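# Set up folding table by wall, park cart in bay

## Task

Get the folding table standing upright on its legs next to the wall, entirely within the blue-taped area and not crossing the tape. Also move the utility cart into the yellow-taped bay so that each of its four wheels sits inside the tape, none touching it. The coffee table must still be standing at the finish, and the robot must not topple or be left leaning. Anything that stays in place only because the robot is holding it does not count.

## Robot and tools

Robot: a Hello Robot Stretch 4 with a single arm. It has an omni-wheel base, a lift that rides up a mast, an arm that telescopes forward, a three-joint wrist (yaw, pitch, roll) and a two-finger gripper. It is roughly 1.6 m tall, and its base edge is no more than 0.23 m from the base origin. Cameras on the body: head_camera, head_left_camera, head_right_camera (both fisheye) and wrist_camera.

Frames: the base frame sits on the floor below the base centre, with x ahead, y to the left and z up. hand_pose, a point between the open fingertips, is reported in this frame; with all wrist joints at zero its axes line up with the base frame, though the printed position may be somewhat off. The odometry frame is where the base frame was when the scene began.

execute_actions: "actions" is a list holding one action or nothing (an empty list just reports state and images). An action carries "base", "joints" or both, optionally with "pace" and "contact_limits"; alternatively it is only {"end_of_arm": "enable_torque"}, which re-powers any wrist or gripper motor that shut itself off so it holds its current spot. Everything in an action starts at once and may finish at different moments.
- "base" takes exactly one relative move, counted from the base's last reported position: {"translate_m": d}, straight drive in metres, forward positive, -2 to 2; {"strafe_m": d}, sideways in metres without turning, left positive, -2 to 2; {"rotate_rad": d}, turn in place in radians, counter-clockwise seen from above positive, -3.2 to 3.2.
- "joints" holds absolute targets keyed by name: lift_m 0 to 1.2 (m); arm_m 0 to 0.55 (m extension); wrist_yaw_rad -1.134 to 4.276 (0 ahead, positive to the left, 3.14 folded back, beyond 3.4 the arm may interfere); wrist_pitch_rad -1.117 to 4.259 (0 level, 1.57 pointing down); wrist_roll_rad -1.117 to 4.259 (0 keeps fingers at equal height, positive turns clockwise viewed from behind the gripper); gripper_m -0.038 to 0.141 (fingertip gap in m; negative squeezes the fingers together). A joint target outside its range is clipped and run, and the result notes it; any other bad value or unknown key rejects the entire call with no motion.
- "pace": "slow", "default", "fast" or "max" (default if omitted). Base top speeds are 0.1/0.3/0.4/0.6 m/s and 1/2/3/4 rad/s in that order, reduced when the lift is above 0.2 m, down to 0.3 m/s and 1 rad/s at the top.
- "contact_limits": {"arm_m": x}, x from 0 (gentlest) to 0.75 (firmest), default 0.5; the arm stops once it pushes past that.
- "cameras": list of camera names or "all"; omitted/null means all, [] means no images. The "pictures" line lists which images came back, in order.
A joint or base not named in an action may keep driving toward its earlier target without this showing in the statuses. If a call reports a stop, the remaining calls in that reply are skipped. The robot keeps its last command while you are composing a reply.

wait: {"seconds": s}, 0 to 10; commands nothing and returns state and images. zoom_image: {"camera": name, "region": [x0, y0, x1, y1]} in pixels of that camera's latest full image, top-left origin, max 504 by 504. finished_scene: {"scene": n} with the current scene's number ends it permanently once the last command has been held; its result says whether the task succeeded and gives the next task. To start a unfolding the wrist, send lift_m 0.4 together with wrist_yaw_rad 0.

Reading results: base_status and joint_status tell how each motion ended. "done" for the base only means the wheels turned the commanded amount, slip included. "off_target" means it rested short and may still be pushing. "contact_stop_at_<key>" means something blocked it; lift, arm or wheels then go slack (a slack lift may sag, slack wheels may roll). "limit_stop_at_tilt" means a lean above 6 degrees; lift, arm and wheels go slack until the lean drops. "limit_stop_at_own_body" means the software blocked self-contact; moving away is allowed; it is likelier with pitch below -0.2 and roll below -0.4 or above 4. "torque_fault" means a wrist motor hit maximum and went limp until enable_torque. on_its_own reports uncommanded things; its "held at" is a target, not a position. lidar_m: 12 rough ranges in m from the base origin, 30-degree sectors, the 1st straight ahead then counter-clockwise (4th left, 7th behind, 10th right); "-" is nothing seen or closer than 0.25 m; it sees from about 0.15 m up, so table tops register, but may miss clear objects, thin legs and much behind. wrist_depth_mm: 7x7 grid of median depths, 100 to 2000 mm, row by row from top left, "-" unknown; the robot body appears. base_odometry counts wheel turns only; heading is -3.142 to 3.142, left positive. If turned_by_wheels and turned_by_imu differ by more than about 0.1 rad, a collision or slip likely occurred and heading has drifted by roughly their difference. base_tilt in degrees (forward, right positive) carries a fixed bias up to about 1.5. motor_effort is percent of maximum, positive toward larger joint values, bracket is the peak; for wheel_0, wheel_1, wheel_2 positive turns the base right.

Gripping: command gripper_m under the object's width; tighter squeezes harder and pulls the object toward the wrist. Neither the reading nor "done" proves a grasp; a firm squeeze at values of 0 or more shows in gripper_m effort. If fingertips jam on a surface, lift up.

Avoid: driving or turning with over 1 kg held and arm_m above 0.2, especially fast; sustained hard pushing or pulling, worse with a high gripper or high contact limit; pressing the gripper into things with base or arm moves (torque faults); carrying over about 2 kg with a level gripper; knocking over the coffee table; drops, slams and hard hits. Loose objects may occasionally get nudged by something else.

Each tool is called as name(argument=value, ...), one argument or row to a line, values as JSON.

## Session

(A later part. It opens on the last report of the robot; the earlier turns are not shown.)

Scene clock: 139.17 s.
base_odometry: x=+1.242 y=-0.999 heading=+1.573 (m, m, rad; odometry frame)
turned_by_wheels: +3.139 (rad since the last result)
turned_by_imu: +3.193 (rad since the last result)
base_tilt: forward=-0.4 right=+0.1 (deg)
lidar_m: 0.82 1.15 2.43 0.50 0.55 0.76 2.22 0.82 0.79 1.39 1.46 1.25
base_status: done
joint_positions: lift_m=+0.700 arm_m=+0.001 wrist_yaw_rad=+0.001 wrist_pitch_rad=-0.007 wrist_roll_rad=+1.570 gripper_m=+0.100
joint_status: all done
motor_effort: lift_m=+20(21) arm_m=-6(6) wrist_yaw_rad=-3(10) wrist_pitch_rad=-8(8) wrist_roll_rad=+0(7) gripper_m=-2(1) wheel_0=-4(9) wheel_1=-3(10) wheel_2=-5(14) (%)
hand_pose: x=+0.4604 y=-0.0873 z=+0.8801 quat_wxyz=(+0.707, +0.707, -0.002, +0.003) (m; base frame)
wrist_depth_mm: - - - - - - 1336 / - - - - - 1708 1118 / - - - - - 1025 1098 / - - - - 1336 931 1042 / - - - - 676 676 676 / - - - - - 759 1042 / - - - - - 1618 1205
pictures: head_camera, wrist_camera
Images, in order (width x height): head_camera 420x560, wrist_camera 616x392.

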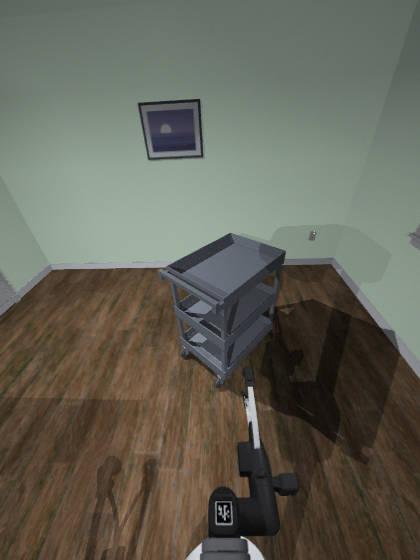

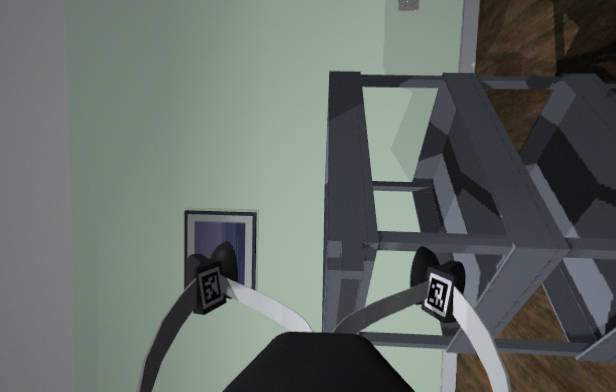

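execute_actions(
  actions=[
    {"base":{"strafe_m":0.2},"joints":{"lift_m":0.68}},
  ],
  cameras=[],
)

execute_actions(
  actions=[
    {"base":{"translate_m":0.4}},
  ],
  cameras=["head_camera","wrist_camera"],
)

Scene clock: 144.00 s.
base_odometry: x=+1.042 y=-0.999 heading=+1.573 (m, m, rad; odometry frame)
turned_by_wheels: +0.000 (rad since the last result)
turned_by_imu: -0.001 (rad since the last result)
base_tilt: forward=-0.3 right=+0.2 (deg)
lidar_m: 0.85 2.67 2.21 0.30 0.32 0.48 2.22 1.11 0.93 1.60 1.69 0.93
base_status: done
joint_positions: lift_m=+0.680 arm_m=+0.001 wrist_yaw_rad=+0.000 wrist_pitch_rad=-0.007 wrist_roll_rad=+1.570 gripper_m=+0.100
joint_status: all done
motor_effort: lift_m=+15(19) arm_m=-6(6) wrist_yaw_rad=-2(3) wrist_pitch_rad=-7(7) wrist_roll_rad=+0(1) gripper_m=-1(0) wheel_0=-2(11) wheel_1=+1(10) wheel_2=+0(1) (%)
hand_pose: x=+0.4604 y=-0.0874 z=+0.8605 quat_wxyz=(+0.707, +0.707, -0.002, +0.003) (m; base frame)
wrist_depth_mm: - - - - - 1042 1042 / - - - - - 820 1042 / - - - - 1308 676 676 / - - - - - 798 1078 / - - - - - 946 991 / - - - - - 1661 1281 / - - - - - 1708 1281
pictures: none
No camera images: the call's "cameras" was empty. Leave "cameras" out to get every camera's image.

Scene clock: 146.83 s.
base_odometry: x=+1.041 y=-0.599 heading=+1.573 (m, m, rad; odometry frame)
turned_by_wheels: +0.000 (rad since the last result)
turned_by_imu: -0.001 (rad since the last result)
base_tilt: forward=-0.4 right=+0.0 (deg)
lidar_m: 0.50 2.24 2.19 1.45 0.55 0.51 2.61 1.21 1.32 1.60 1.65 0.46
base_status: done
joint_positions: lift_m=+0.680 arm_m=+0.001 wrist_yaw_rad=+0.000 wrist_pitch_rad=-0.007 wrist_roll_rad=+1.570 gripper_m=+0.100
joint_status: not commanded
motor_effort: lift_m=+16(16) arm_m=-6(6) wrist_yaw_rad=-2(3) wrist_pitch_rad=-7(7) wrist_roll_rad=+1(0) gripper_m=+1(0) wheel_0=+3(8) wheel_1=+4(11) wheel_2=-3(8) (%)
hand_pose: x=+0.4604 y=-0.0874 z=+0.8605 quat_wxyz=(+0.707, +0.707, -0.002, +0.003) (m; base frame)
wrist_depth_mm: 1863 1863 1863 1863 264 759 549 / 1863 1921 1863 1863 212 270 267 / 1921 1921 1921 1863 301 878 609 / 1921 1921 1921 1863 359 798 597 / 1983 1921 1983 1921 427 1808 597 / - 1983 1921 421 477 564 535 / - - - - 1983 1756 1229
pictures: head_camera, wrist_camera
Images, in order (width x height): head_camera 420x560, wrist_camera 616x392.

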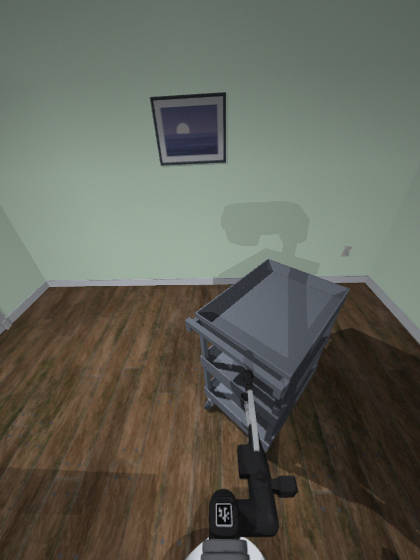

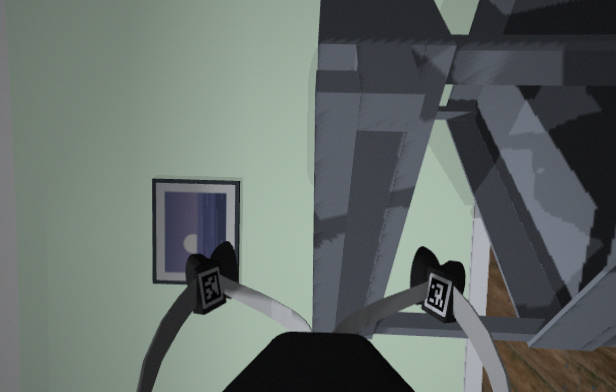

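execute_actions(
  actions=[
    {"joints":{"arm_m":0.16,"lift_m":0.665}},
  ],
  cameras=[],
)

execute_actions(
  actions=[
    {"joints":{"gripper_m":-0.02}},
  ],
  cameras=["wrist_camera"],
)

execute_actions(
  actions=[
    {"base":{"strafe_m":-0.15},"pace":"slow"},
  ],
  cameras=[],
)

execute_actions(
  actions=[
    {"base":{"translate_m":-1.0}},
  ],
  cameras=["head_camera"],
)

Scene clock: 153.73 s.
base_odometry: x=+1.041 y=-0.599 heading=+1.573 (m, m, rad; odometry frame)
turned_by_wheels: +0.000 (rad since the last result)
turned_by_imu: -0.001 (rad since the last result)
base_tilt: forward=-0.3 right=+0.0 (deg)
lidar_m: 0.59 2.25 2.19 1.47 0.56 0.51 2.62 1.23 1.31 1.60 1.68 0.48
base_status: not commanded
joint_positions: lift_m=+0.665 arm_m=+0.159 wrist_yaw_rad=+0.000 wrist_pitch_rad=-0.004 wrist_roll_rad=+1.570 gripper_m=+0.100
joint_status: all done
motor_effort: lift_m=+15(17) arm_m=+8(8) wrist_yaw_rad=-2(5) wrist_pitch_rad=-16(16) wrist_roll_rad=-3(1) gripper_m=-3(2) wheel_0=+3(3) wheel_1=+4(4) wheel_2=-3(3) (%)
hand_pose: x=+0.6180 y=-0.0874 z=+0.8445 quat_wxyz=(+0.707, +0.707, -0.001, +0.001) (m; base frame)
wrist_depth_mm: 1708 1661 1661 - 132 132 569 / 1756 1708 1756 - 147 150 580 / 1756 1756 1756 - 167 683 569 / 1808 1808 1756 112 193 668 564 / 1808 1808 1756 134 226 1756 535 / 1863 1863 1808 158 256 1537 500 / 1863 1863 1808 - 415 407 442
pictures: none
No camera images: the call's "cameras" was empty. Leave "cameras" out to get every camera's image.

Scene clock: 155.67 s.
base_odometry: x=+1.041 y=-0.599 heading=+1.573 (m, m, rad; odometry frame)
turned_by_wheels: +0.000 (rad since the last result)
turned_by_imu: -0.001 (rad since the last result)
base_tilt: forward=-0.4 right=+0.1 (deg)
lidar_m: 0.59 2.23 2.18 1.50 0.54 0.50 2.63 1.18 1.33 1.60 1.67 0.50
base_status: not commanded
joint_positions: lift_m=+0.665 arm_m=+0.159 wrist_yaw_rad=+0.001 wrist_pitch_rad=-0.017 wrist_roll_rad=+1.570 gripper_m=-0.020
joint_status: all done
motor_effort: lift_m=+18(18) arm_m=+4(7) wrist_yaw_rad=-4(19) wrist_pitch_rad=+19(45) wrist_roll_rad=-2(6) gripper_m=-16(16) wheel_0=+2(3) wheel_1=+3(4) wheel_2=-3(3) (%)
hand_pose: x=+0.6187 y=-0.0871 z=+0.8480 quat_wxyz=(+0.707, +0.707, -0.005, +0.006) (m; base frame)
wrist_depth_mm: 1756 1756 1708 - 140 138 597 / 1756 1756 1708 - 156 158 609 / 1808 1756 1708 105 176 184 597 / 1808 1756 1756 121 202 1661 580 / 1808 1808 1756 147 230 1708 539 / 1863 1808 188 179 187 1708 500 / 1863 1863 1863 - 407 399 407
pictures: wrist_camera
Images, in order (width x height): wrist_camera 616x392.

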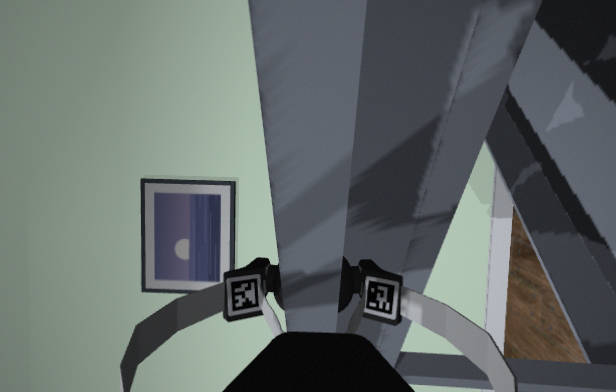

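Scene clock: 158.30 s.
base_odometry: x=+1.190 y=-0.599 heading=+1.574 (m, m, rad; odometry frame)
turned_by_wheels: +0.000 (rad since the last result)
turned_by_imu: +0.000 (rad since the last result)
base_tilt: forward=-0.3 right=+0.0 (deg)
lidar_m: 0.58 2.21 2.33 1.46 0.62 0.68 2.63 1.12 1.33 1.46 1.49 0.50
base_status: done
joint_positions: lift_m=+0.665 arm_m=+0.159 wrist_yaw_rad=+0.004 wrist_pitch_rad=-0.020 wrist_roll_rad=+1.571 gripper_m=-0.020
joint_status: not commanded
on_its_own: wrist_yaw_rad is at rest, and its effort (-14) is outside its rest range (-13 to +13); wrist_pitch_rad is at rest, and its effort (+30) is outside its rest range (-23 to +23)
motor_effort: lift_m=+17(18) arm_m=+4(5) wrist_yaw_rad=-14(30) wrist_pitch_rad=+30(29) wrist_roll_rad=-3(3) gripper_m=-13(16) wheel_0=+6(16) wheel_1=-4(9) wheel_2=+1(2) (%)
hand_pose: x=+0.6189 y=-0.0862 z=+0.8490 quat_wxyz=(+0.707, +0.707, -0.006, +0.008) (m; base frame)
wrist_depth_mm: 1756 1708 1708 102 153 152 603 / 1808 1708 1708 108 165 167 609 / 1808 1756 1756 119 182 732 609 / 1808 1808 1808 132 201 732 597 / 1808 1863 1756 149 223 1661 580 / 1863 1808 186 171 186 1756 530 / 1921 1863 1863 - 283 1618 1336
pictures: none
No camera images: the call's "cameras" was empty. Leave "cameras" out to get every camera's image.

Scene clock: 163.10 s.
base_odometry: x=+1.193 y=-1.599 heading=+1.573 (m, m, rad; odometry frame)
turned_by_wheels: -0.001 (rad since the last result)
turned_by_imu: -0.005 (rad since the last result)
base_tilt: forward=-0.4 right=+0.1 (deg)
lidar_m: 0.53 0.57 0.49 0.47 1.50 1.68 1.62 0.87 0.62 0.60 1.52 0.59
base_status: done
joint_positions: lift_m=+0.665 arm_m=+0.159 wrist_yaw_rad=-0.001 wrist_pitch_rad=-0.019 wrist_roll_rad=+1.570 gripper_m=-0.020
joint_status: not commanded
on_its_own: wrist_pitch_rad is at rest, and its effort (+28) is outside its rest range (-23 to +23)
motor_effort: lift_m=+16(17) arm_m=+3(4) wrist_yaw_rad=+2(14) wrist_pitch_rad=+28(30) wrist_roll_rad=+0(2) gripper_m=-9(13) wheel_0=-5(15) wheel_1=-5(11) wheel_2=+1(21) (%)
hand_pose: x=+0.6187 y=-0.0878 z=+0.8490 quat_wxyz=(+0.707, +0.707, -0.007, +0.006) (m; base frame)
wrist_depth_mm: - - - 170 225 229 227 / - - - 171 228 1921 1255 / - - - 173 229 788 597 / - - - 174 232 820 597 / - - - 176 232 820 591 / - - 186 177 186 820 591 / - - - - 236 647 574
pictures: head_camera
Images, in order (width x height): head_camera 420x560.

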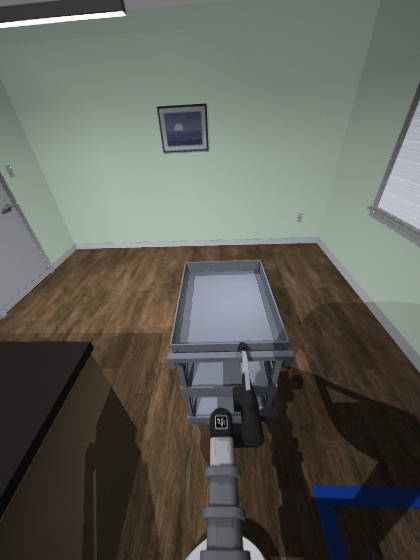

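execute_actions(
  actions=[
    {"base":{"translate_m":-1.3},"joints":{"arm_m":0}},
  ],
  cameras=[],
)

execute_actions(
  actions=[
    {"joints":{"gripper_m":0.1}},
  ],
  cameras=[],
)

execute_actions(
  actions=[
    {"base":{"strafe_m":0.75}},
  ],
  cameras=[],
)

execute_actions(
  actions=[
    {"base":{"translate_m":0.75}},
  ],
  cameras=[],
)

execute_actions(
  actions=[
    {"base":{"rotate_rad":-1.57}},
  ],
  cameras=["head_camera","wrist_camera"],
)

Scene clock: 175.50 s.
base_odometry: x=+1.195 y=-2.899 heading=+1.572 (m, m, rad; odometry frame)
turned_by_wheels: +0.000 (rad since the last result)
turned_by_imu: -0.002 (rad since the last result)
base_tilt: forward=-0.4 right=+0.0 (deg)
lidar_m: 0.40 0.41 1.32 1.17 0.44 0.32 0.30 0.34 0.46 0.68 0.60 0.45
base_status: done
joint_positions: lift_m=+0.665 arm_m=+0.001 wrist_yaw_rad=+0.001 wrist_pitch_rad=-0.019 wrist_roll_rad=+1.570 gripper_m=-0.020
joint_status: all done
on_its_own: wrist_pitch_rad is at rest, and its effort (+27) is outside its rest range (-23 to +23)
motor_effort: lift_m=+16(16) arm_m=-6(15) wrist_yaw_rad=-4(25) wrist_pitch_rad=+27(27) wrist_roll_rad=-1(1) gripper_m=-12(18) wheel_0=-4(12) wheel_1=-5(13) wheel_2=+3(16) (%)
hand_pose: x=+0.4605 y=-0.0872 z=+0.8489 quat_wxyz=(+0.707, +0.707, -0.006, +0.007) (m; base frame)
wrist_depth_mm: - - - 170 226 229 227 / - - - 171 227 1983 1255 / - - - 172 228 788 603 / - - - 174 231 809 597 / - - - 176 233 831 597 / - - 186 177 186 820 597 / - - - - 236 647 574
pictures: none
No camera images: the call's "cameras" was empty. Leave "cameras" out to get every camera's image.

Scene clock: 177.43 s.
base_odometry: x=+1.195 y=-2.899 heading=+1.572 (m, m, rad; odometry frame)
turned_by_wheels: +0.000 (rad since the last result)
turned_by_imu: -0.001 (rad since the last result)
base_tilt: forward=-0.4 right=+0.1 (deg)
lidar_m: 0.41 0.43 1.30 1.16 0.45 0.32 0.31 0.33 0.48 0.68 0.62 0.42
base_status: not commanded
joint_positions: lift_m=+0.665 arm_m=+0.001 wrist_yaw_rad=-0.001 wrist_pitch_rad=-0.015 wrist_roll_rad=+1.570 gripper_m=+0.100
joint_status: all done
motor_effort: lift_m=+16(16) arm_m=-5(6) wrist_yaw_rad=+0(4) wrist_pitch_rad=+17(30) wrist_roll_rad=-1(1) gripper_m=+2(11) wheel_0=-4(4) wheel_1=-5(5) wheel_2=+3(3) (%)
hand_pose: x=+0.4602 y=-0.0876 z=+0.8479 quat_wxyz=(+0.707, +0.707, -0.006, +0.005) (m; base frame)
wrist_depth_mm: - - - 178 233 237 236 / - - - 180 236 - 1255 / - - - 182 238 831 597 / - - - 182 239 831 591 / - - - 184 241 831 585 / - - 202 185 191 820 585 / - - - - 246 654 580
pictures: none
No camera images: the call's "cameras" was empty. Leave "cameras" out to get every camera's image.

Scene clock: 181.27 s.
base_odometry: x=+0.445 y=-2.900 heading=+1.572 (m, m, rad; odometry frame)
turned_by_wheels: +0.000 (rad since the last result)
turned_by_imu: +0.001 (rad since the last result)
base_tilt: forward=-0.3 right=+0.0 (deg)
lidar_m: 1.30 1.38 0.53 0.49 0.39 0.28 0.27 0.31 0.44 1.34 0.70 0.80
base_status: done
joint_positions: lift_m=+0.665 arm_m=+0.001 wrist_yaw_rad=+0.000 wrist_pitch_rad=-0.008 wrist_roll_rad=+1.570 gripper_m=+0.100
joint_status: not commanded
motor_effort: lift_m=+16(16) arm_m=-4(5) wrist_yaw_rad=-1(11) wrist_pitch_rad=-5(17) wrist_roll_rad=+0(0) gripper_m=-1(0) wheel_0=-3(14) wheel_1=+2(11) wheel_2=+0(1) (%)
hand_pose: x=+0.4600 y=-0.0875 z=+0.8455 quat_wxyz=(+0.707, +0.707, -0.003, +0.003) (m; base frame)
wrist_depth_mm: - - - - - - 1308 / - - - - - 1983 1308 / - - - - 1078 1060 1182 / - - - 1078 1078 1078 1060 / - - - 1118 1098 1078 1078 / - - - 1118 1098 1098 1098 / - - - - 1118 1098 1118
pictures: none
No camera images: the call's "cameras" was empty. Leave "cameras" out to get every camera's image.

Scene clock: 185.27 s.
base_odometry: x=+0.444 y=-2.150 heading=+1.573 (m, m, rad; odometry frame)
turned_by_wheels: +0.000 (rad since the last result)
turned_by_imu: -0.001 (rad since the last result)
base_tilt: forward=-0.3 right=+0.0 (deg)
lidar_m: 0.54 0.59 0.83 1.01 0.58 0.75 1.05 1.10 0.58 0.53 0.57 0.57
base_status: done
joint_positions: lift_m=+0.665 arm_m=+0.001 wrist_yaw_rad=+0.000 wrist_pitch_rad=-0.008 wrist_roll_rad=+1.570 gripper_m=+0.100
joint_status: not commanded
motor_effort: lift_m=+16(16) arm_m=-4(4) wrist_yaw_rad=-1(1) wrist_pitch_rad=-6(4) wrist_roll_rad=+0(1) gripper_m=-1(2) wheel_0=+3(6) wheel_1=+5(12) wheel_2=-3(14) (%)
hand_pose: x=+0.4601 y=-0.0875 z=+0.8455 quat_wxyz=(+0.707, +0.707, -0.003, +0.003) (m; base frame)
wrist_depth_mm: - - - - - 1921 1255 / - - - 329 327 324 322 / - - - 334 332 329 327 / - - - 340 336 332 329 / - - - 342 338 336 334 / - - 349 345 343 340 338 / - - - - 347 343 342
pictures: none
No camera images: the call's "cameras" was empty. Leave "cameras" out to get every camera's image.

Scene clock: 187.33 s.
base_odometry: x=+0.444 y=-2.150 heading=+0.004 (m, m, rad; odometry frame)
turned_by_wheels: -1.569 (rad since the last result)
turned_by_imu: -1.597 (rad since the last result)
base_tilt: forward=-0.5 right=-0.2 (deg)
lidar_m: 0.53 0.57 0.57 0.55 0.59 0.83 1.01 0.56 0.75 1.01 1.10 0.57
base_status: done
joint_positions: lift_m=+0.665 arm_m=+0.001 wrist_yaw_rad=+0.000 wrist_pitch_rad=-0.008 wrist_roll_rad=+1.570 gripper_m=+0.100
joint_status: not commanded
motor_effort: lift_m=+16(16) arm_m=-4(4) wrist_yaw_rad=-1(1) wrist_pitch_rad=-6(6) wrist_roll_rad=+0(2) gripper_m=+0(0) wheel_0=+3(6) wheel_1=+5(14) wheel_2=+4(9) (%)
hand_pose: x=+0.4601 y=-0.0875 z=+0.8455 quat_wxyz=(+0.707, +0.707, -0.003, +0.003) (m; base frame)
wrist_depth_mm: 1921 1921 1921 357 324 1756 1182 / 1921 1921 1921 325 324 1618 480 / - 1983 1921 327 325 750 585 / - 1983 1983 330 329 768 574 / - - - 334 330 778 574 / - - - 336 332 732 569 / - - - - - 759 569
pictures: head_camera, wrist_camera
Images, in order (width x height): head_camera 420x560, wrist_camera 616x392.

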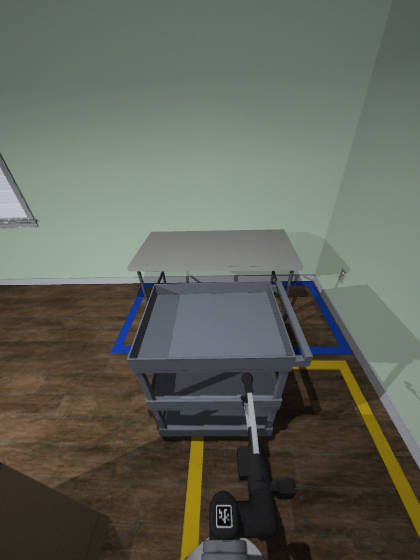

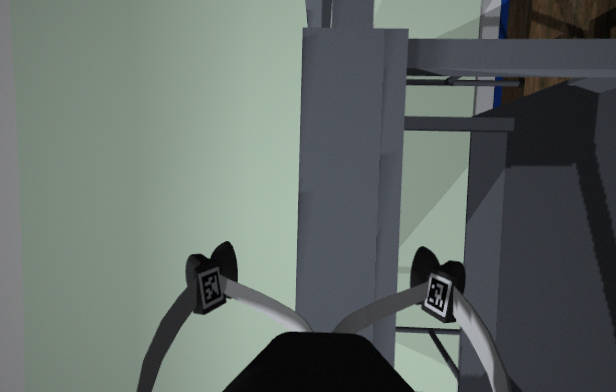

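execute_actions(
  actions=[
    {"joints":{"gripper_m":0.14,"lift_m":0.63},"base":{"strafe_m":0.1}},
  ],
  cameras=[],
)

execute_actions(
  actions=[
    {"joints":{"arm_m":0.12}},
  ],
  cameras=[],
)

execute_actions(
  actions=[
    {"joints":{"gripper_m":0.03}},
  ],
  cameras=[],
)

execute_actions(
  actions=[
    {"base":{"strafe_m":-0.5},"joints":{"arm_m":0.0},"pace":"slow"},
  ],
  cameras=["head_camera"],
)

Scene clock: 194.77 s.
base_odometry: x=+0.444 y=-2.050 heading=+0.004 (m, m, rad; odometry frame)
turned_by_wheels: +0.000 (rad since the last result)
turned_by_imu: -0.001 (rad since the last result)
base_tilt: forward=-0.4 right=+0.0 (deg)
lidar_m: 0.55 0.57 0.48 0.46 0.48 0.70 1.37 0.62 0.73 1.13 1.19 0.57
base_status: done
joint_positions: lift_m=+0.630 arm_m=+0.001 wrist_yaw_rad=+0.000 wrist_pitch_rad=-0.008 wrist_roll_rad=+1.570 gripper_m=+0.140
joint_status: all done
motor_effort: lift_m=+15(16) arm_m=-4(4) wrist_yaw_rad=-1(1) wrist_pitch_rad=-6(6) wrist_roll_rad=+0(1) gripper_m=-1(1) wheel_0=-3(14) wheel_1=+3(13) wheel_2=+0(3) (%)
hand_pose: x=+0.4601 y=-0.0875 z=+0.8106 quat_wxyz=(+0.707, +0.707, -0.003, +0.003) (m; base frame)
wrist_depth_mm: 1983 1921 1921 324 1863 1366 512 / 1983 1983 1921 325 1921 732 530 / 1983 1983 1983 327 1921 759 525 / - 1983 1921 330 1921 768 521 / - - - 334 1983 723 521 / - - - 336 1983 213 517 / - - - - - 732 517
pictures: none
No camera images: the call's "cameras" was empty. Leave "cameras" out to get every camera's image.

Scene clock: 196.13 s.
base_odometry: x=+0.444 y=-2.050 heading=+0.004 (m, m, rad; odometry frame)
turned_by_wheels: +0.000 (rad since the last result)
turned_by_imu: +0.000 (rad since the last result)
base_tilt: forward=-0.3 right=+0.0 (deg)
lidar_m: 0.54 0.58 0.48 0.45 0.49 0.68 1.38 0.61 0.74 1.13 1.23 0.58
base_status: not commanded
joint_positions: lift_m=+0.630 arm_m=+0.119 wrist_yaw_rad=+0.000 wrist_pitch_rad=-0.007 wrist_roll_rad=+1.570 gripper_m=+0.140
joint_status: all done
motor_effort: lift_m=+15(15) arm_m=+6(7) wrist_yaw_rad=-2(1) wrist_pitch_rad=-6(6) wrist_roll_rad=+0(0) gripper_m=+1(0) wheel_0=-3(3) wheel_1=+2(3) wheel_2=+0(0) (%)
hand_pose: x=+0.5782 y=-0.0874 z=+0.8106 quat_wxyz=(+0.707, +0.707, -0.003, +0.003) (m; base frame)
wrist_depth_mm: 1808 1808 1756 206 621 1537 512 / 1863 1808 1756 208 640 647 530 / 1808 1808 1808 211 1808 654 525 / 1863 1921 1863 213 1808 661 521 / 1921 1921 218 214 1863 654 517 / 1921 1921 217 215 216 213 517 / 1921 1921 1863 - 1863 668 512
pictures: none
No camera images: the call's "cameras" was empty. Leave "cameras" out to get every camera's image.

Scene clock: 198.23 s.
base_odometry: x=+0.444 y=-2.050 heading=+0.004 (m, m, rad; odometry frame)
turned_by_wheels: +0.000 (rad since the last result)
turned_by_imu: -0.001 (rad since the last result)
base_tilt: forward=-0.4 right=+0.1 (deg)
lidar_m: 0.52 0.57 0.47 0.45 0.49 0.69 1.36 0.62 0.74 1.13 1.20 0.55
base_status: not commanded
joint_positions: lift_m=+0.630 arm_m=+0.119 wrist_yaw_rad=+0.003 wrist_pitch_rad=-0.020 wrist_roll_rad=+1.570 gripper_m=+0.030
joint_status: all done
on_its_own: wrist_pitch_rad is at rest, and its effort (+30) is outside its rest range (-23 to +23)
motor_effort: lift_m=+15(15) arm_m=+3(7) wrist_yaw_rad=-11(10) wrist_pitch_rad=+30(34) wrist_roll_rad=+0(2) gripper_m=-21(22) wheel_0=-3(3) wheel_1=+3(2) wheel_2=+0(0) (%)
hand_pose: x=+0.5790 y=-0.0866 z=+0.8142 quat_wxyz=(+0.707, +0.707, -0.006, +0.008) (m; base frame)
wrist_depth_mm: 1808 1808 1808 198 196 1229 521 / 1863 1863 1863 198 198 1756 554 / 1863 1863 1863 201 200 1756 549 / 1921 1863 1863 203 202 1808 544 / 1921 1921 211 204 203 647 539 / 1983 1983 208 206 204 181 539 / - - 1983 - 1863 654 525
pictures: none
No camera images: the call's "cameras" was empty. Leave "cameras" out to get every camera's image.

Scene clock: 204.40 s.
base_odometry: x=+0.445 y=-2.550 heading=+0.004 (m, m, rad; odometry frame)
turned_by_wheels: +0.001 (rad since the last result)
turned_by_imu: -0.001 (rad since the last result)
base_tilt: forward=-0.5 right=+0.0 (deg)
lidar_m: 0.25 0.25 0.54 0.95 0.99 1.42 0.50 0.54 0.66 0.63 0.68 0.53
base_status: done
joint_positions: lift_m=+0.630 arm_m=+0.001 wrist_yaw_rad=+0.007 wrist_pitch_rad=-0.018 wrist_roll_rad=+1.571 gripper_m=+0.030
joint_status: all done
on_its_own: wrist_yaw_rad is at rest, and its effort (-22) is outside its rest range (-13 to +13)
motor_effort: lift_m=+15(15) arm_m=-5(10) wrist_yaw_rad=-22(25) wrist_pitch_rad=+23(29) wrist_roll_rad=-1(2) gripper_m=-23(22) wheel_0=+13(13) wheel_1=-4(10) wheel_2=+1(5) (%)
hand_pose: x=+0.4608 y=-0.0854 z=+0.8137 quat_wxyz=(+0.707, +0.707, -0.004, +0.009) (m; base frame)
wrist_depth_mm: 1618 1499 1499 1464 1464 1464 1255 / 1921 1921 1921 433 1863 1661 1160 / 1983 1983 1921 319 1863 1863 466 / - - 1983 260 1921 1808 500 / - - 229 220 228 1863 535 / - 179 191 191 191 634 535 / - - 173 - 1983 661 525
pictures: head_camera
Images, in order (width x height): head_camera 420x560.

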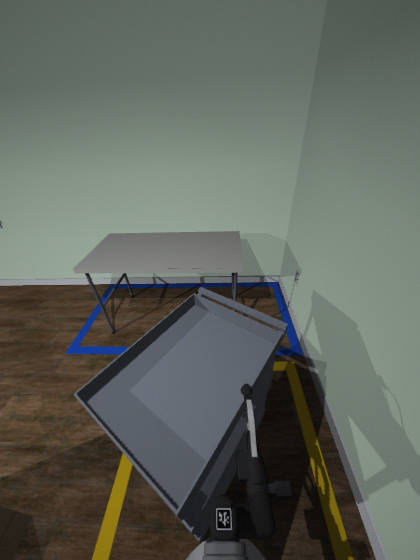

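execute_actions(
  actions=[
    {"joints":{"gripper_m":0.14}},
  ],
  cameras=[],
)

execute_actions(
  actions=[
    {"base":{"translate_m":-0.2}},
  ],
  cameras=[],
)

execute_actions(
  actions=[
    {"base":{"strafe_m":0.55},"joints":{"wrist_yaw_rad":3.14,"wrist_roll_rad":0,"lift_m":0.4}},
  ],
  cameras=["head_camera","head_left_camera"],
)

Scene clock: 211.03 s.
base_odometry: x=+0.445 y=-2.550 heading=+0.004 (m, m, rad; odometry frame)
turned_by_wheels: -0.001 (rad since the last result)
turned_by_imu: -0.002 (rad since the last result)
base_tilt: forward=-0.6 right=-0.2 (deg)
lidar_m: 0.25 0.25 0.56 0.95 1.00 1.43 0.51 0.53 0.65 0.63 0.68 0.54
base_status: not commanded
joint_positions: lift_m=+0.630 arm_m=+0.001 wrist_yaw_rad=-0.001 wrist_pitch_rad=-0.008 wrist_roll_rad=+1.570 gripper_m=+0.140
joint_status: all done
motor_effort: lift_m=+15(15) arm_m=-4(5) wrist_yaw_rad=+0(22) wrist_pitch_rad=-4(28) wrist_roll_rad=+1(1) gripper_m=+2(22) wheel_0=+6(14) wheel_1=-4(4) wheel_2=+1(0) (%)
hand_pose: x=+0.4601 y=-0.0876 z=+0.8107 quat_wxyz=(+0.707, +0.707, -0.003, +0.003) (m; base frame)
wrist_depth_mm: 1537 1499 1464 1430 1397 1397 1205 / 1921 1983 1863 492 1863 1756 1182 / 1921 1921 1921 345 1863 1756 466 / 1983 1983 1921 278 1661 1708 512 / - - 249 233 1921 603 521 / - - 196 195 206 213 517 / - - 180 - 1983 647 512
pictures: none
No camera images: the call's "cameras" was empty. Leave "cameras" out to get every camera's image.

Scene clock: 213.10 s.
base_odometry: x=+0.246 y=-2.551 heading=+0.004 (m, m, rad; odometry frame)
turned_by_wheels: +0.000 (rad since the last result)
turned_by_imu: -0.001 (rad since the last result)
base_tilt: forward=-0.6 right=+0.3 (deg)
lidar_m: 0.39 0.41 1.01 0.96 1.01 0.31 0.32 0.36 0.45 0.63 0.65 0.88
base_status: done
joint_positions: lift_m=+0.630 arm_m=+0.001 wrist_yaw_rad=+0.000 wrist_pitch_rad=-0.008 wrist_roll_rad=+1.570 gripper_m=+0.140
joint_status: not commanded
motor_effort: lift_m=+15(15) arm_m=-5(5) wrist_yaw_rad=-1(0) wrist_pitch_rad=-6(5) wrist_roll_rad=-2(1) gripper_m=+1(1) wheel_0=-4(9) wheel_1=-4(6) wheel_2=+3(10) (%)
hand_pose: x=+0.4602 y=-0.0875 z=+0.8106 quat_wxyz=(+0.707, +0.707, -0.003, +0.003) (m; base frame)
wrist_depth_mm: 1537 1499 1464 1430 1397 1397 1182 / - - - - - 1808 1255 / - - - 609 - 634 621 / - - - 462 - 715 484 / - - - 389 - 715 508 / - - - 325 891 213 517 / - - - - - 732 512
pictures: none
No camera images: the call's "cameras" was empty. Leave "cameras" out to get every camera's image.

Scene clock: 221.37 s.
torque_fault: wrist_pitch_rad switched itself off since the last result.
torque_fault: wrist_yaw_rad switched itself off since the last result.
base_odometry: x=+0.244 y=-2.001 heading=+0.003 (m, m, rad; odometry frame)
turned_by_wheels: +0.000 (rad since the last result)
turned_by_imu: -0.069 (rad since the last result)
base_tilt: forward=-0.3 right=+0.1 (deg)
lidar_m: 0.25 0.25 0.25 0.42 0.43 0.62 1.39 0.62 0.51 1.17 1.21 0.29
base_status: done
joint_positions: lift_m=+0.400 arm_m=+0.001 wrist_yaw_rad=+2.207 wrist_pitch_rad=-0.154 wrist_roll_rad=+0.000 gripper_m=+0.140
joint_status: wrist_yaw_rad torque_fault (moved +2.207 of +3.140); the others done
on_its_own: wrist_yaw_rad is off since a torque_fault, until you send "end_of_arm": "enable_torque" (your +3.140 is given up); wrist_pitch_rad is off since a torque_fault, until you send "end_of_arm": "enable_torque" (its first target -0.010 is given up)
motor_effort: lift_m=+19(22) arm_m=-5(5) wrist_yaw_rad=-2(98) wrist_pitch_rad=+0(100) wrist_roll_rad=+0(49) gripper_m=+0(9) wheel_0=-2(30) wheel_1=+1(13) wheel_2=-2(20) (%)
hand_pose: x=+0.0728 y=+0.2813 z=+0.6224 quat_wxyz=(+0.449, +0.069, -0.035, +0.890) (m; base frame)
wrist_depth_mm: 1430 1708 - 480 213 338 306 / 1397 1537 564 462 366 338 304 / 960 707 554 452 357 332 300 / 931 683 539 445 355 327 297 / 891 661 512 436 349 317 293 / 866 654 484 410 179 209 289 / 842 634 517 - 345 317 286
pictures: head_camera, head_left_camera
Images, in order (width x height): head_camera 420x560, head_left_camera 420x672.

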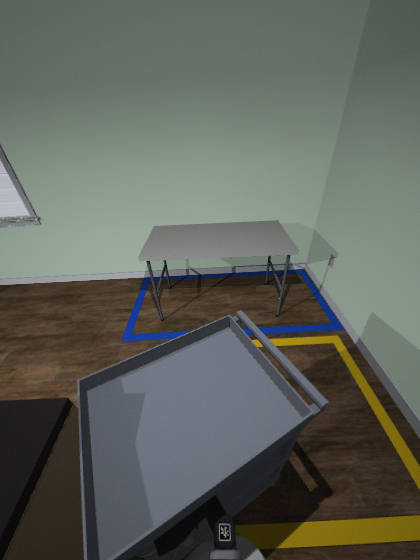

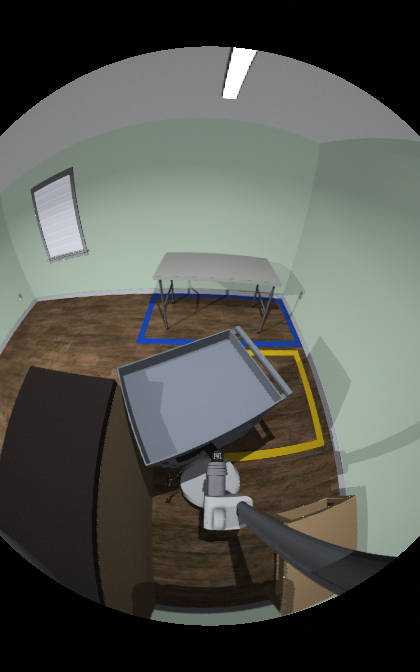

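execute_actions(
  actions=[
    {"end_of_arm":"enable_torque"},
  ],
  cameras=[],
)

execute_actions(
  actions=[
    {"base":{"translate_m":-0.15},"joints":{"wrist_yaw_rad":3.14,"wrist_pitch_rad":0,"gripper_m":0.05}},
  ],
  cameras=[],
)

execute_actions(
  actions=[
    {"base":{"strafe_m":-0.35}},
  ],
  cameras=["head_left_camera"],
)

Scene clock: 227.53 s.
base_odometry: x=+0.244 y=-2.001 heading=+0.003 (m, m, rad; odometry frame)
turned_by_wheels: +0.000 (rad since the last result)
turned_by_imu: -0.001 (rad since the last result)
base_tilt: forward=-0.5 right=+0.1 (deg)
lidar_m: 0.25 0.25 0.25 0.41 0.42 0.60 1.38 0.61 0.53 1.17 1.22 0.29
base_status: not commanded
joint_positions: lift_m=+0.400 arm_m=+0.001 wrist_yaw_rad=+2.207 wrist_pitch_rad=-0.154 wrist_roll_rad=+0.000 gripper_m=+0.140
joint_status: not commanded
end_of_arm: enable_torque: each motor that was off is on again
on_its_own: wrist_yaw_rad is held at +2.207, not at your +3.140, since a torque_fault; wrist_pitch_rad is held at -0.154, not at its first target -0.010, since a torque_fault
motor_effort: lift_m=+19(19) arm_m=-5(4) wrist_yaw_rad=-2(2) wrist_pitch_rad=+0(1) wrist_roll_rad=+0(0) gripper_m=+0(1) wheel_0=-2(2) wheel_1=+1(1) wheel_2=-2(2) (%)
hand_pose: x=+0.0728 y=+0.2813 z=+0.6224 quat_wxyz=(+0.449, +0.069, -0.035, +0.890) (m; base frame)
wrist_depth_mm: 1430 1661 - 480 212 338 304 / 1397 1576 564 462 364 338 303 / 960 715 554 452 359 332 301 / 931 691 539 445 353 327 297 / 891 668 512 439 349 317 293 / 878 647 484 413 179 209 290 / 831 634 521 - 347 317 287
pictures: none
No camera images: the call's "cameras" was empty. Leave "cameras" out to get every camera's image.

Scene clock: 229.43 s.
torque_fault: wrist_yaw_rad switched itself off since the last result.
base_odometry: x=+0.095 y=-2.001 heading=+0.003 (m, m, rad; odometry frame)
turned_by_wheels: +0.000 (rad since the last result)
turned_by_imu: -0.001 (rad since the last result)
base_tilt: forward=-0.4 right=+0.0 (deg)
lidar_m: 0.28 0.27 0.30 0.42 0.43 0.60 1.24 0.62 0.45 0.60 1.21 0.38
base_status: done
joint_positions: lift_m=+0.402 arm_m=+0.001 wrist_yaw_rad=+1.795 wrist_pitch_rad=-0.022 wrist_roll_rad=-0.005 gripper_m=+0.050
joint_status: wrist_yaw_rad torque_fault (moved -0.411 of +0.933); the others done
on_its_own: wrist_yaw_rad is off since a torque_fault, until you send "end_of_arm": "enable_torque" (your +3.140 is given up); wrist_pitch_rad is at rest, and its effort (+64) is outside its rest range (-23 to +23); wrist_roll_rad is at rest, and its effort (+14) is outside its rest range (-13 to +13)
motor_effort: lift_m=-2(19) arm_m=-5(5) wrist_yaw_rad=-2(98) wrist_pitch_rad=+64(81) wrist_roll_rad=+14(21) gripper_m=-3(2) wheel_0=-1(23) wheel_1=-7(18) wheel_2=+5(16) (%)
hand_pose: x=+0.1929 y=+0.3006 z=+0.5861 quat_wxyz=(+0.623, +0.007, -0.009, +0.782) (m; base frame)
wrist_depth_mm: 442 415 394 370 343 332 319 / 445 418 394 373 342 334 320 / 445 418 394 373 345 336 320 / 449 421 397 375 347 336 320 / 452 421 397 224 345 338 324 / 452 421 204 181 188 334 322 / 452 427 399 - 347 216 319
pictures: none
No camera images: the call's "cameras" was empty. Leave "cameras" out to get every camera's image.

not run: a stop came earlier in this reply.

Gripper hooked in cart; strafe right while limp.

execute_actions(
  actions=[
    {"base":{"strafe_m":-0.3},"joints":{"lift_m":0.45},"pace":"slow"},
  ],
  cameras=["head_left_camera"],
)

Scene clock: 236.13 s.
base_odometry: x=+0.096 y=-2.301 heading=+0.003 (m, m, rad; odometry frame)
turned_by_wheels: +0.000 (rad since the last result)
turned_by_imu: -0.003 (rad since the last result)
base_tilt: forward=-0.5 right=+0.2 (deg)
lidar_m: 0.41 0.40 0.42 0.71 0.73 0.99 0.59 0.27 0.25 0.59 0.90 1.24
base_status: done
joint_positions: lift_m=+0.450 arm_m=+0.001 wrist_yaw_rad=+1.762 wrist_pitch_rad=+0.003 wrist_roll_rad=+0.000 gripper_m=+0.050
joint_status: all done
on_its_own: wrist_yaw_rad is off since a torque_fault, until you send "end_of_arm": "enable_torque" (your +3.140 is given up)
motor_effort: lift_m=+20(21) arm_m=-5(5) wrist_yaw_rad=-2(2) wrist_pitch_rad=-8(64) wrist_roll_rad=+2(17) gripper_m=-3(3) wheel_0=+6(10) wheel_1=-8(11) wheel_2=+0(2) (%)
hand_pose: x=+0.2026 y=+0.2999 z=+0.6273 quat_wxyz=(+0.636, -0.001, +0.001, +0.772) (m; base frame)
wrist_depth_mm: 1661 - - - 379 263 224 / 778 741 707 668 415 357 353 / 778 741 715 676 627 615 591 / 788 750 715 676 640 621 597 / 798 750 715 691 640 621 603 / 809 768 203 683 196 535 564 / 809 778 732 - 325 290 442
pictures: head_left_camera
Images, in order (width x height): head_left_camera 420x672.

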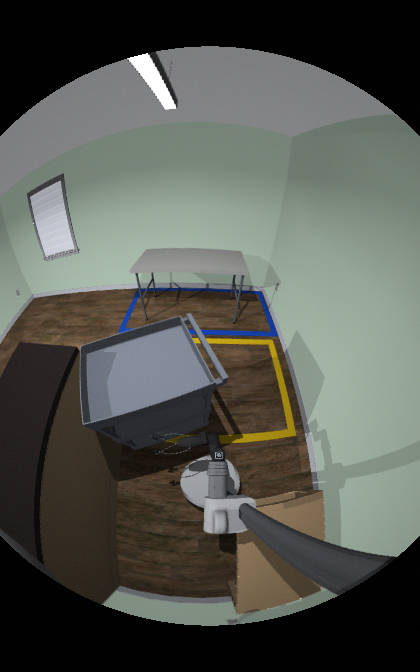

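execute_actions(
  actions=[
    {"end_of_arm":"enable_torque"},
  ],
  cameras=[],
)

execute_actions(
  actions=[
    {"joints":{"wrist_yaw_rad":3.14}},
  ],
  cameras=[],
)

execute_actions(
  actions=[
    {"base":{"rotate_rad":-0.75}},
  ],
  cameras=[],
)

execute_actions(
  actions=[
    {"base":{"translate_m":0.6}},
  ],
  cameras=[],
)

execute_actions(
  actions=[
    {"base":{"rotate_rad":0.82}},
  ],
  cameras=[],
)

execute_actions(
  actions=[
    {"base":{"translate_m":0.9}},
  ],
  cameras=[],
)

execute_actions(
  actions=[
    {"base":{"rotate_rad":1.57}},
  ],
  cameras=["head_left_camera"],
)

Scene clock: 242.90 s.
base_odometry: x=+0.096 y=-2.301 heading=+0.003 (m, m, rad; odometry frame)
turned_by_wheels: +0.000 (rad since the last result)
turned_by_imu: -0.001 (rad since the last result)
base_tilt: forward=-0.5 right=+0.1 (deg)
lidar_m: 0.43 0.41 0.44 0.71 0.75 0.99 0.62 0.25 0.25 0.58 0.92 1.21
base_status: not commanded
joint_positions: lift_m=+0.450 arm_m=+0.001 wrist_yaw_rad=+1.762 wrist_pitch_rad=+0.003 wrist_roll_rad=+0.000 gripper_m=+0.050
joint_status: not commanded
end_of_arm: enable_torque: each motor that was off is on again
on_its_own: wrist_yaw_rad is held at +1.762, not at your +3.140, since a torque_fault
motor_effort: lift_m=+20(20) arm_m=-5(5) wrist_yaw_rad=-2(2) wrist_pitch_rad=-6(7) wrist_roll_rad=+3(1) gripper_m=-2(2) wheel_0=+6(6) wheel_1=-8(8) wheel_2=+0(0) (%)
hand_pose: x=+0.2026 y=+0.2999 z=+0.6273 quat_wxyz=(+0.636, -0.001, +0.001, +0.772) (m; base frame)
wrist_depth_mm: 1661 - - - 377 263 223 / 768 741 699 668 415 359 353 / 788 741 707 668 634 615 597 / 798 750 715 676 640 615 597 / 798 759 723 683 640 621 597 / 798 768 203 683 196 535 574 / 809 778 732 - 327 290 442
pictures: none
No camera images: the call's "cameras" was empty. Leave "cameras" out to get every camera's image.

Scene clock: 244.27 s.
base_odometry: x=+0.096 y=-2.301 heading=+0.003 (m, m, rad; odometry frame)
turned_by_wheels: +0.000 (rad since the last result)
turned_by_imu: +0.000 (rad since the last result)
base_tilt: forward=-0.4 right=+0.1 (deg)
lidar_m: 0.42 0.40 0.44 0.71 0.73 1.01 0.59 0.25 0.26 0.60 0.91 1.23
base_status: not commanded
joint_positions: lift_m=+0.450 arm_m=+0.001 wrist_yaw_rad=+3.139 wrist_pitch_rad=+0.003 wrist_roll_rad=+0.000 gripper_m=+0.050
joint_status: all done
motor_effort: lift_m=+20(20) arm_m=-5(5) wrist_yaw_rad=+0(4) wrist_pitch_rad=-6(6) wrist_roll_rad=+0(2) gripper_m=-3(2) wheel_0=+6(6) wheel_1=-8(8) wheel_2=+0(0) (%)
hand_pose: x=-0.1165 y=+0.0881 z=+0.6273 quat_wxyz=(+0.001, -0.001, +0.000, +1.000) (m; base frame)
wrist_depth_mm: - 120 138 1308 1308 1336 1336 / - 109 139 1308 1366 1308 1308 / - 117 142 1336 1336 1336 946 / 145 144 1336 1366 1366 1336 946 / 225 1060 1098 1366 1366 1336 931 / 227 640 204 1366 196 1308 931 / 230 459 1160 - 1366 1205 946
pictures: none
No camera images: the call's "cameras" was empty. Leave "cameras" out to get every camera's image.

Scene clock: 245.77 s.
base_odometry: x=+0.096 y=-2.301 heading=-0.746 (m, m, rad; odometry frame)
turned_by_wheels: -0.749 (rad since the last result)
turned_by_imu: -0.762 (rad since the last result)
base_tilt: forward=-0.4 right=+0.0 (deg)
lidar_m: 1.03 0.45 0.39 0.41 0.50 0.71 0.87 1.22 0.27 0.25 0.38 0.88
base_status: done
joint_positions: lift_m=+0.450 arm_m=+0.001 wrist_yaw_rad=+3.140 wrist_pitch_rad=+0.003 wrist_roll_rad=+0.000 gripper_m=+0.050
joint_status: not commanded
motor_effort: lift_m=+20(20) arm_m=-5(5) wrist_yaw_rad=-1(0) wrist_pitch_rad=-7(7) wrist_roll_rad=+0(1) gripper_m=-2(2) wheel_0=+4(9) wheel_1=+3(12) wheel_2=+3(13) (%)
hand_pose: x=-0.1165 y=+0.0880 z=+0.6273 quat_wxyz=(+0.001, -0.001, +0.000, +1.000) (m; base frame)
wrist_depth_mm: - 120 139 1808 - - - / - 109 139 1756 960 732 634 / - 117 142 1025 878 732 627 / 145 144 1308 1118 866 732 627 / 225 1308 1430 1078 854 741 634 / 228 1308 203 1078 196 723 634 / 229 1255 1336 - 842 707 634
pictures: none
No camera images: the call's "cameras" was empty. Leave "cameras" out to get every camera's image.

Scene clock: 249.23 s.
base_odometry: x=+0.536 y=-2.708 heading=-0.746 (m, m, rad; odometry frame)
turned_by_wheels: +0.000 (rad since the last result)
turned_by_imu: -0.001 (rad since the last result)
base_tilt: forward=-0.5 right=-0.1 (deg)
lidar_m: 0.54 0.97 1.27 0.57 0.37 0.51 1.36 0.60 0.60 0.54 0.45 0.45
base_status: done
joint_positions: lift_m=+0.450 arm_m=+0.001 wrist_yaw_rad=+3.140 wrist_pitch_rad=+0.003 wrist_roll_rad=+0.000 gripper_m=+0.050
joint_status: not commanded
motor_effort: lift_m=+20(20) arm_m=-5(5) wrist_yaw_rad=-1(1) wrist_pitch_rad=-7(7) wrist_roll_rad=+1(0) gripper_m=-1(4) wheel_0=+4(6) wheel_1=+4(10) wheel_2=-4(20) (%)
hand_pose: x=-0.1165 y=+0.0880 z=+0.6273 quat_wxyz=(+0.001, -0.001, +0.000, +1.000) (m; base frame)
wrist_depth_mm: - 119 139 - - - 459 / - 109 139 - - - 442 / - 118 141 1661 1366 1138 569 / 145 144 1863 1708 1366 1160 917 / 225 1708 1983 1708 1308 1160 866 / 227 750 204 1618 196 1118 445 / 229 1008 1336 - 1336 946 389
pictures: none
No camera images: the call's "cameras" was empty. Leave "cameras" out to get every camera's image.

Scene clock: 250.80 s.
base_odometry: x=+0.536 y=-2.708 heading=+0.073 (m, m, rad; odometry frame)
turned_by_wheels: +0.819 (rad since the last result)
turned_by_imu: +0.833 (rad since the last result)
base_tilt: forward=-0.5 right=+0.0 (deg)
lidar_m: 1.25 1.34 0.40 0.36 1.21 0.61 0.58 0.61 0.47 0.46 0.50 0.68
base_status: done
joint_positions: lift_m=+0.450 arm_m=+0.001 wrist_yaw_rad=+3.140 wrist_pitch_rad=+0.003 wrist_roll_rad=+0.000 gripper_m=+0.050
joint_status: not commanded
motor_effort: lift_m=+20(20) arm_m=-5(5) wrist_yaw_rad=+0(1) wrist_pitch_rad=-6(6) wrist_roll_rad=+2(3) gripper_m=-1(1) wheel_0=-3(2) wheel_1=-5(11) wheel_2=-5(13) (%)
hand_pose: x=-0.1165 y=+0.0880 z=+0.6273 quat_wxyz=(+0.001, -0.001, +0.000, +1.000) (m; base frame)
wrist_depth_mm: - 119 138 1756 1708 1661 1661 / - 108 139 1708 1708 1661 1618 / - 117 141 1756 1756 1708 1661 / 146 143 1366 1756 1756 1708 1661 / 225 1042 1366 1138 1756 1708 1661 / 227 991 203 732 196 1756 1708 / 229 960 1182 - 715 1308 1430
pictures: none
No camera images: the call's "cameras" was empty. Leave "cameras" out to get every camera's image.

Scene clock: 255.27 s.
base_odometry: x=+1.434 y=-2.642 heading=+0.073 (m, m, rad; odometry frame)
turned_by_wheels: +0.000 (rad since the last result)
turned_by_imu: -0.001 (rad since the last result)
base_tilt: forward=-0.4 right=+0.1 (deg)
lidar_m: 0.34 0.39 0.55 4.27 0.66 0.73 1.50 0.67 0.51 0.48 0.52 0.73
base_status: done
joint_positions: lift_m=+0.450 arm_m=+0.001 wrist_yaw_rad=+3.140 wrist_pitch_rad=+0.003 wrist_roll_rad=+0.000 gripper_m=+0.050
joint_status: not commanded
motor_effort: lift_m=+20(20) arm_m=-5(5) wrist_yaw_rad=-1(0) wrist_pitch_rad=-8(6) wrist_roll_rad=+1(1) gripper_m=-2(1) wheel_0=+2(10) wheel_1=+3(7) wheel_2=-4(17) (%)
hand_pose: x=-0.1165 y=+0.0880 z=+0.6273 quat_wxyz=(+0.001, -0.001, +0.000, +1.000) (m; base frame)
wrist_depth_mm: - 120 138 - - - - / - 108 139 - - - 691 / - 117 142 - - 917 820 / 145 143 1430 - - - 1708 / 224 1098 1618 - - 917 1060 / 226 1098 203 1618 196 1808 768 / 229 1025 1336 - 1366 976 1078
pictures: none
No camera images: the call's "cameras" was empty. Leave "cameras" out to get every camera's image.

Scene clock: 257.33 s.
base_odometry: x=+1.433 y=-2.642 heading=+1.642 (m, m, rad; odometry frame)
turned_by_wheels: +1.569 (rad since the last result)
turned_by_imu: +1.596 (rad since the last result)
base_tilt: forward=-0.4 right=+0.1 (deg)
lidar_m: 4.25 0.67 0.73 1.48 0.71 0.51 0.49 0.50 0.73 0.35 0.37 0.55
base_status: done
joint_positions: lift_m=+0.450 arm_m=+0.001 wrist_yaw_rad=+3.140 wrist_pitch_rad=+0.003 wrist_roll_rad=+0.000 gripper_m=+0.050
joint_status: not commanded
motor_effort: lift_m=+20(20) arm_m=-5(5) wrist_yaw_rad=-1(1) wrist_pitch_rad=-6(6) wrist_roll_rad=+2(3) gripper_m=-3(2) wheel_0=-4(8) wheel_1=-5(9) wheel_2=-5(14) (%)
hand_pose: x=-0.1165 y=+0.0880 z=+0.6273 quat_wxyz=(+0.001, -0.001, +0.000, +1.000) (m; base frame)
wrist_depth_mm: - 120 138 597 591 574 569 / - 108 139 603 591 580 574 / - 117 142 603 597 585 580 / 145 144 621 609 603 591 585 / 225 640 627 615 603 597 585 / 228 647 202 621 196 603 591 / 229 654 640 - 615 603 597
pictures: head_left_camera
Images, in order (width x height): head_left_camera 420x672.

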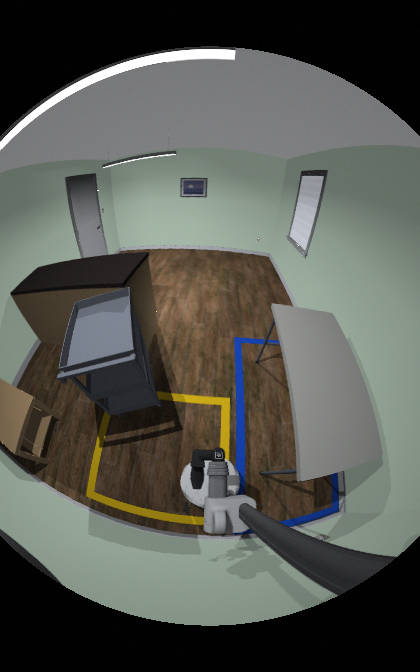

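execute_actions(
  actions=[
    {"base":{"rotate_rad":0.8},"joints":{"lift_m":0.665,"wrist_yaw_rad":0,"wrist_roll_rad":1.57,"gripper_m":0.1}},
  ],
  cameras=["head_camera"],
)

Scene clock: 263.77 s.
base_odometry: x=+1.433 y=-2.642 heading=+2.441 (m, m, rad; odometry frame)
turned_by_wheels: +0.799 (rad since the last result)
turned_by_imu: +0.811 (rad since the last result)
base_tilt: forward=-0.5 right=+0.1 (deg)
lidar_m: 0.68 0.84 0.94 0.55 0.49 0.49 0.59 0.36 0.35 0.44 0.82 1.14
base_status: done
joint_positions: lift_m=+0.665 arm_m=+0.001 wrist_yaw_rad=+0.001 wrist_pitch_rad=+0.003 wrist_roll_rad=+1.570 gripper_m=+0.100
joint_status: all done
motor_effort: lift_m=+20(19) arm_m=-5(5) wrist_yaw_rad=-4(7) wrist_pitch_rad=-8(8) wrist_roll_rad=+1(7) gripper_m=+0(2) wheel_0=-3(9) wheel_1=-5(12) wheel_2=-3(13) (%)
hand_pose: x=+0.4603 y=-0.0872 z=+0.8423 quat_wxyz=(+0.707, +0.707, +0.001, -0.001) (m; base frame)
wrist_depth_mm: - - - - 1336 1336 1229 / - - - 1205 1138 1138 1118 / - - - 798 1118 809 976 / - - - 525 1138 517 504 / - - - 559 1229 768 530 / - - - 580 1863 591 603 / - - - - - 661 1138
pictures: head_camera
Images, in order (width x height): head_camera 420x560.

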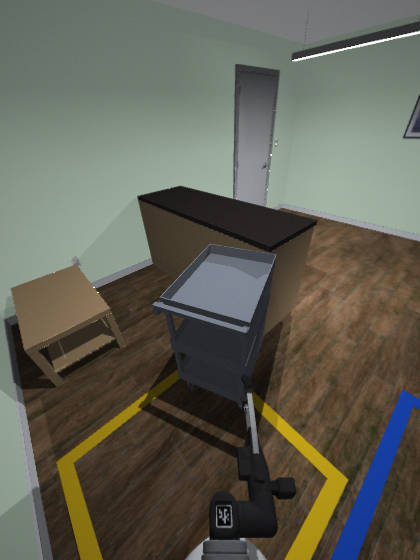

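execute_actions(
  actions=[
    {"base":{"strafe_m":0.15}},
  ],
  cameras=[],
)

execute_actions(
  actions=[
    {"joints":{"arm_m":0.3}},
  ],
  cameras=["head_camera","wrist_camera"],
)

Scene clock: 268.67 s.
base_odometry: x=+1.337 y=-2.756 heading=+2.441 (m, m, rad; odometry frame)
turned_by_wheels: +0.000 (rad since the last result)
turned_by_imu: -0.001 (rad since the last result)
base_tilt: forward=-0.3 right=+0.2 (deg)
lidar_m: 0.72 1.38 0.72 0.44 0.37 0.37 0.47 0.88 0.46 0.54 1.06 0.71
base_status: done
joint_positions: lift_m=+0.665 arm_m=+0.001 wrist_yaw_rad=+0.000 wrist_pitch_rad=+0.003 wrist_roll_rad=+1.570 gripper_m=+0.100
joint_status: not commanded
motor_effort: lift_m=+20(20) arm_m=-5(5) wrist_yaw_rad=-2(4) wrist_pitch_rad=-7(7) wrist_roll_rad=+2(1) gripper_m=-1(2) wheel_0=-1(12) wheel_1=+3(13) wheel_2=+0(7) (%)
hand_pose: x=+0.4603 y=-0.0874 z=+0.8423 quat_wxyz=(+0.707, +0.707, +0.001, -0.001) (m; base frame)
wrist_depth_mm: - - - 1229 1138 1138 1138 / - - - 554 564 699 500 / - - - 539 1229 842 525 / - - - 585 1182 831 569 / - - - 634 1808 778 878 / - - - 661 691 640 683 / - - - - - 1708 1255
pictures: none
No camera images: the call's "cameras" was empty. Leave "cameras" out to get every camera's image.

Scene clock: 270.67 s.
base_odometry: x=+1.337 y=-2.756 heading=+2.441 (m, m, rad; odometry frame)
turned_by_wheels: +0.000 (rad since the last result)
turned_by_imu: -0.001 (rad since the last result)
base_tilt: forward=-0.6 right=-0.1 (deg)
lidar_m: 0.72 1.39 0.71 0.44 0.37 0.37 0.46 0.88 0.48 0.57 1.09 0.70
base_status: not commanded
joint_positions: lift_m=+0.665 arm_m=+0.299 wrist_yaw_rad=+0.000 wrist_pitch_rad=+0.002 wrist_roll_rad=+1.570 gripper_m=+0.100
joint_status: all done
motor_effort: lift_m=+20(20) arm_m=+6(6) wrist_yaw_rad=-2(3) wrist_pitch_rad=-6(7) wrist_roll_rad=+0(2) gripper_m=+0(0) wheel_0=-1(1) wheel_1=+3(3) wheel_2=+0(0) (%)
hand_pose: x=+0.7583 y=-0.0874 z=+0.8423 quat_wxyz=(+0.707, +0.707, +0.001, -0.001) (m; base frame)
wrist_depth_mm: - - - 167 216 759 574 / - - - 178 230 798 569 / - - - 190 247 842 569 / - - - 206 268 820 569 / - - - 277 290 715 559 / - - - 244 300 615 544 / - - - - - 1661 500
pictures: head_camera, wrist_camera
Images, in order (width x height): head_camera 420x560, wrist_camera 616x392.

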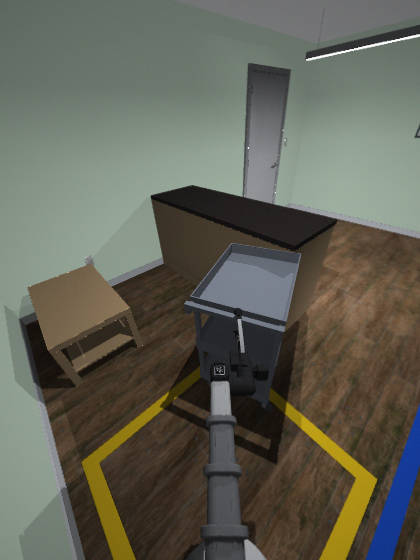

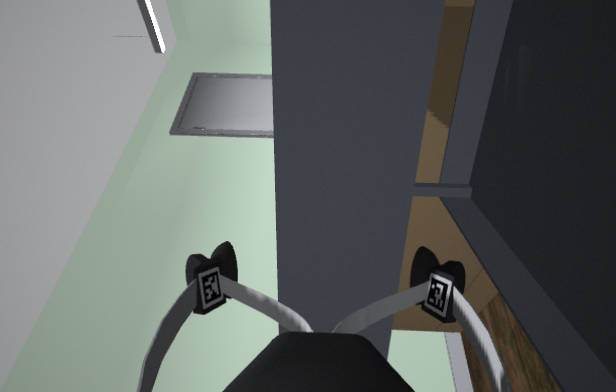

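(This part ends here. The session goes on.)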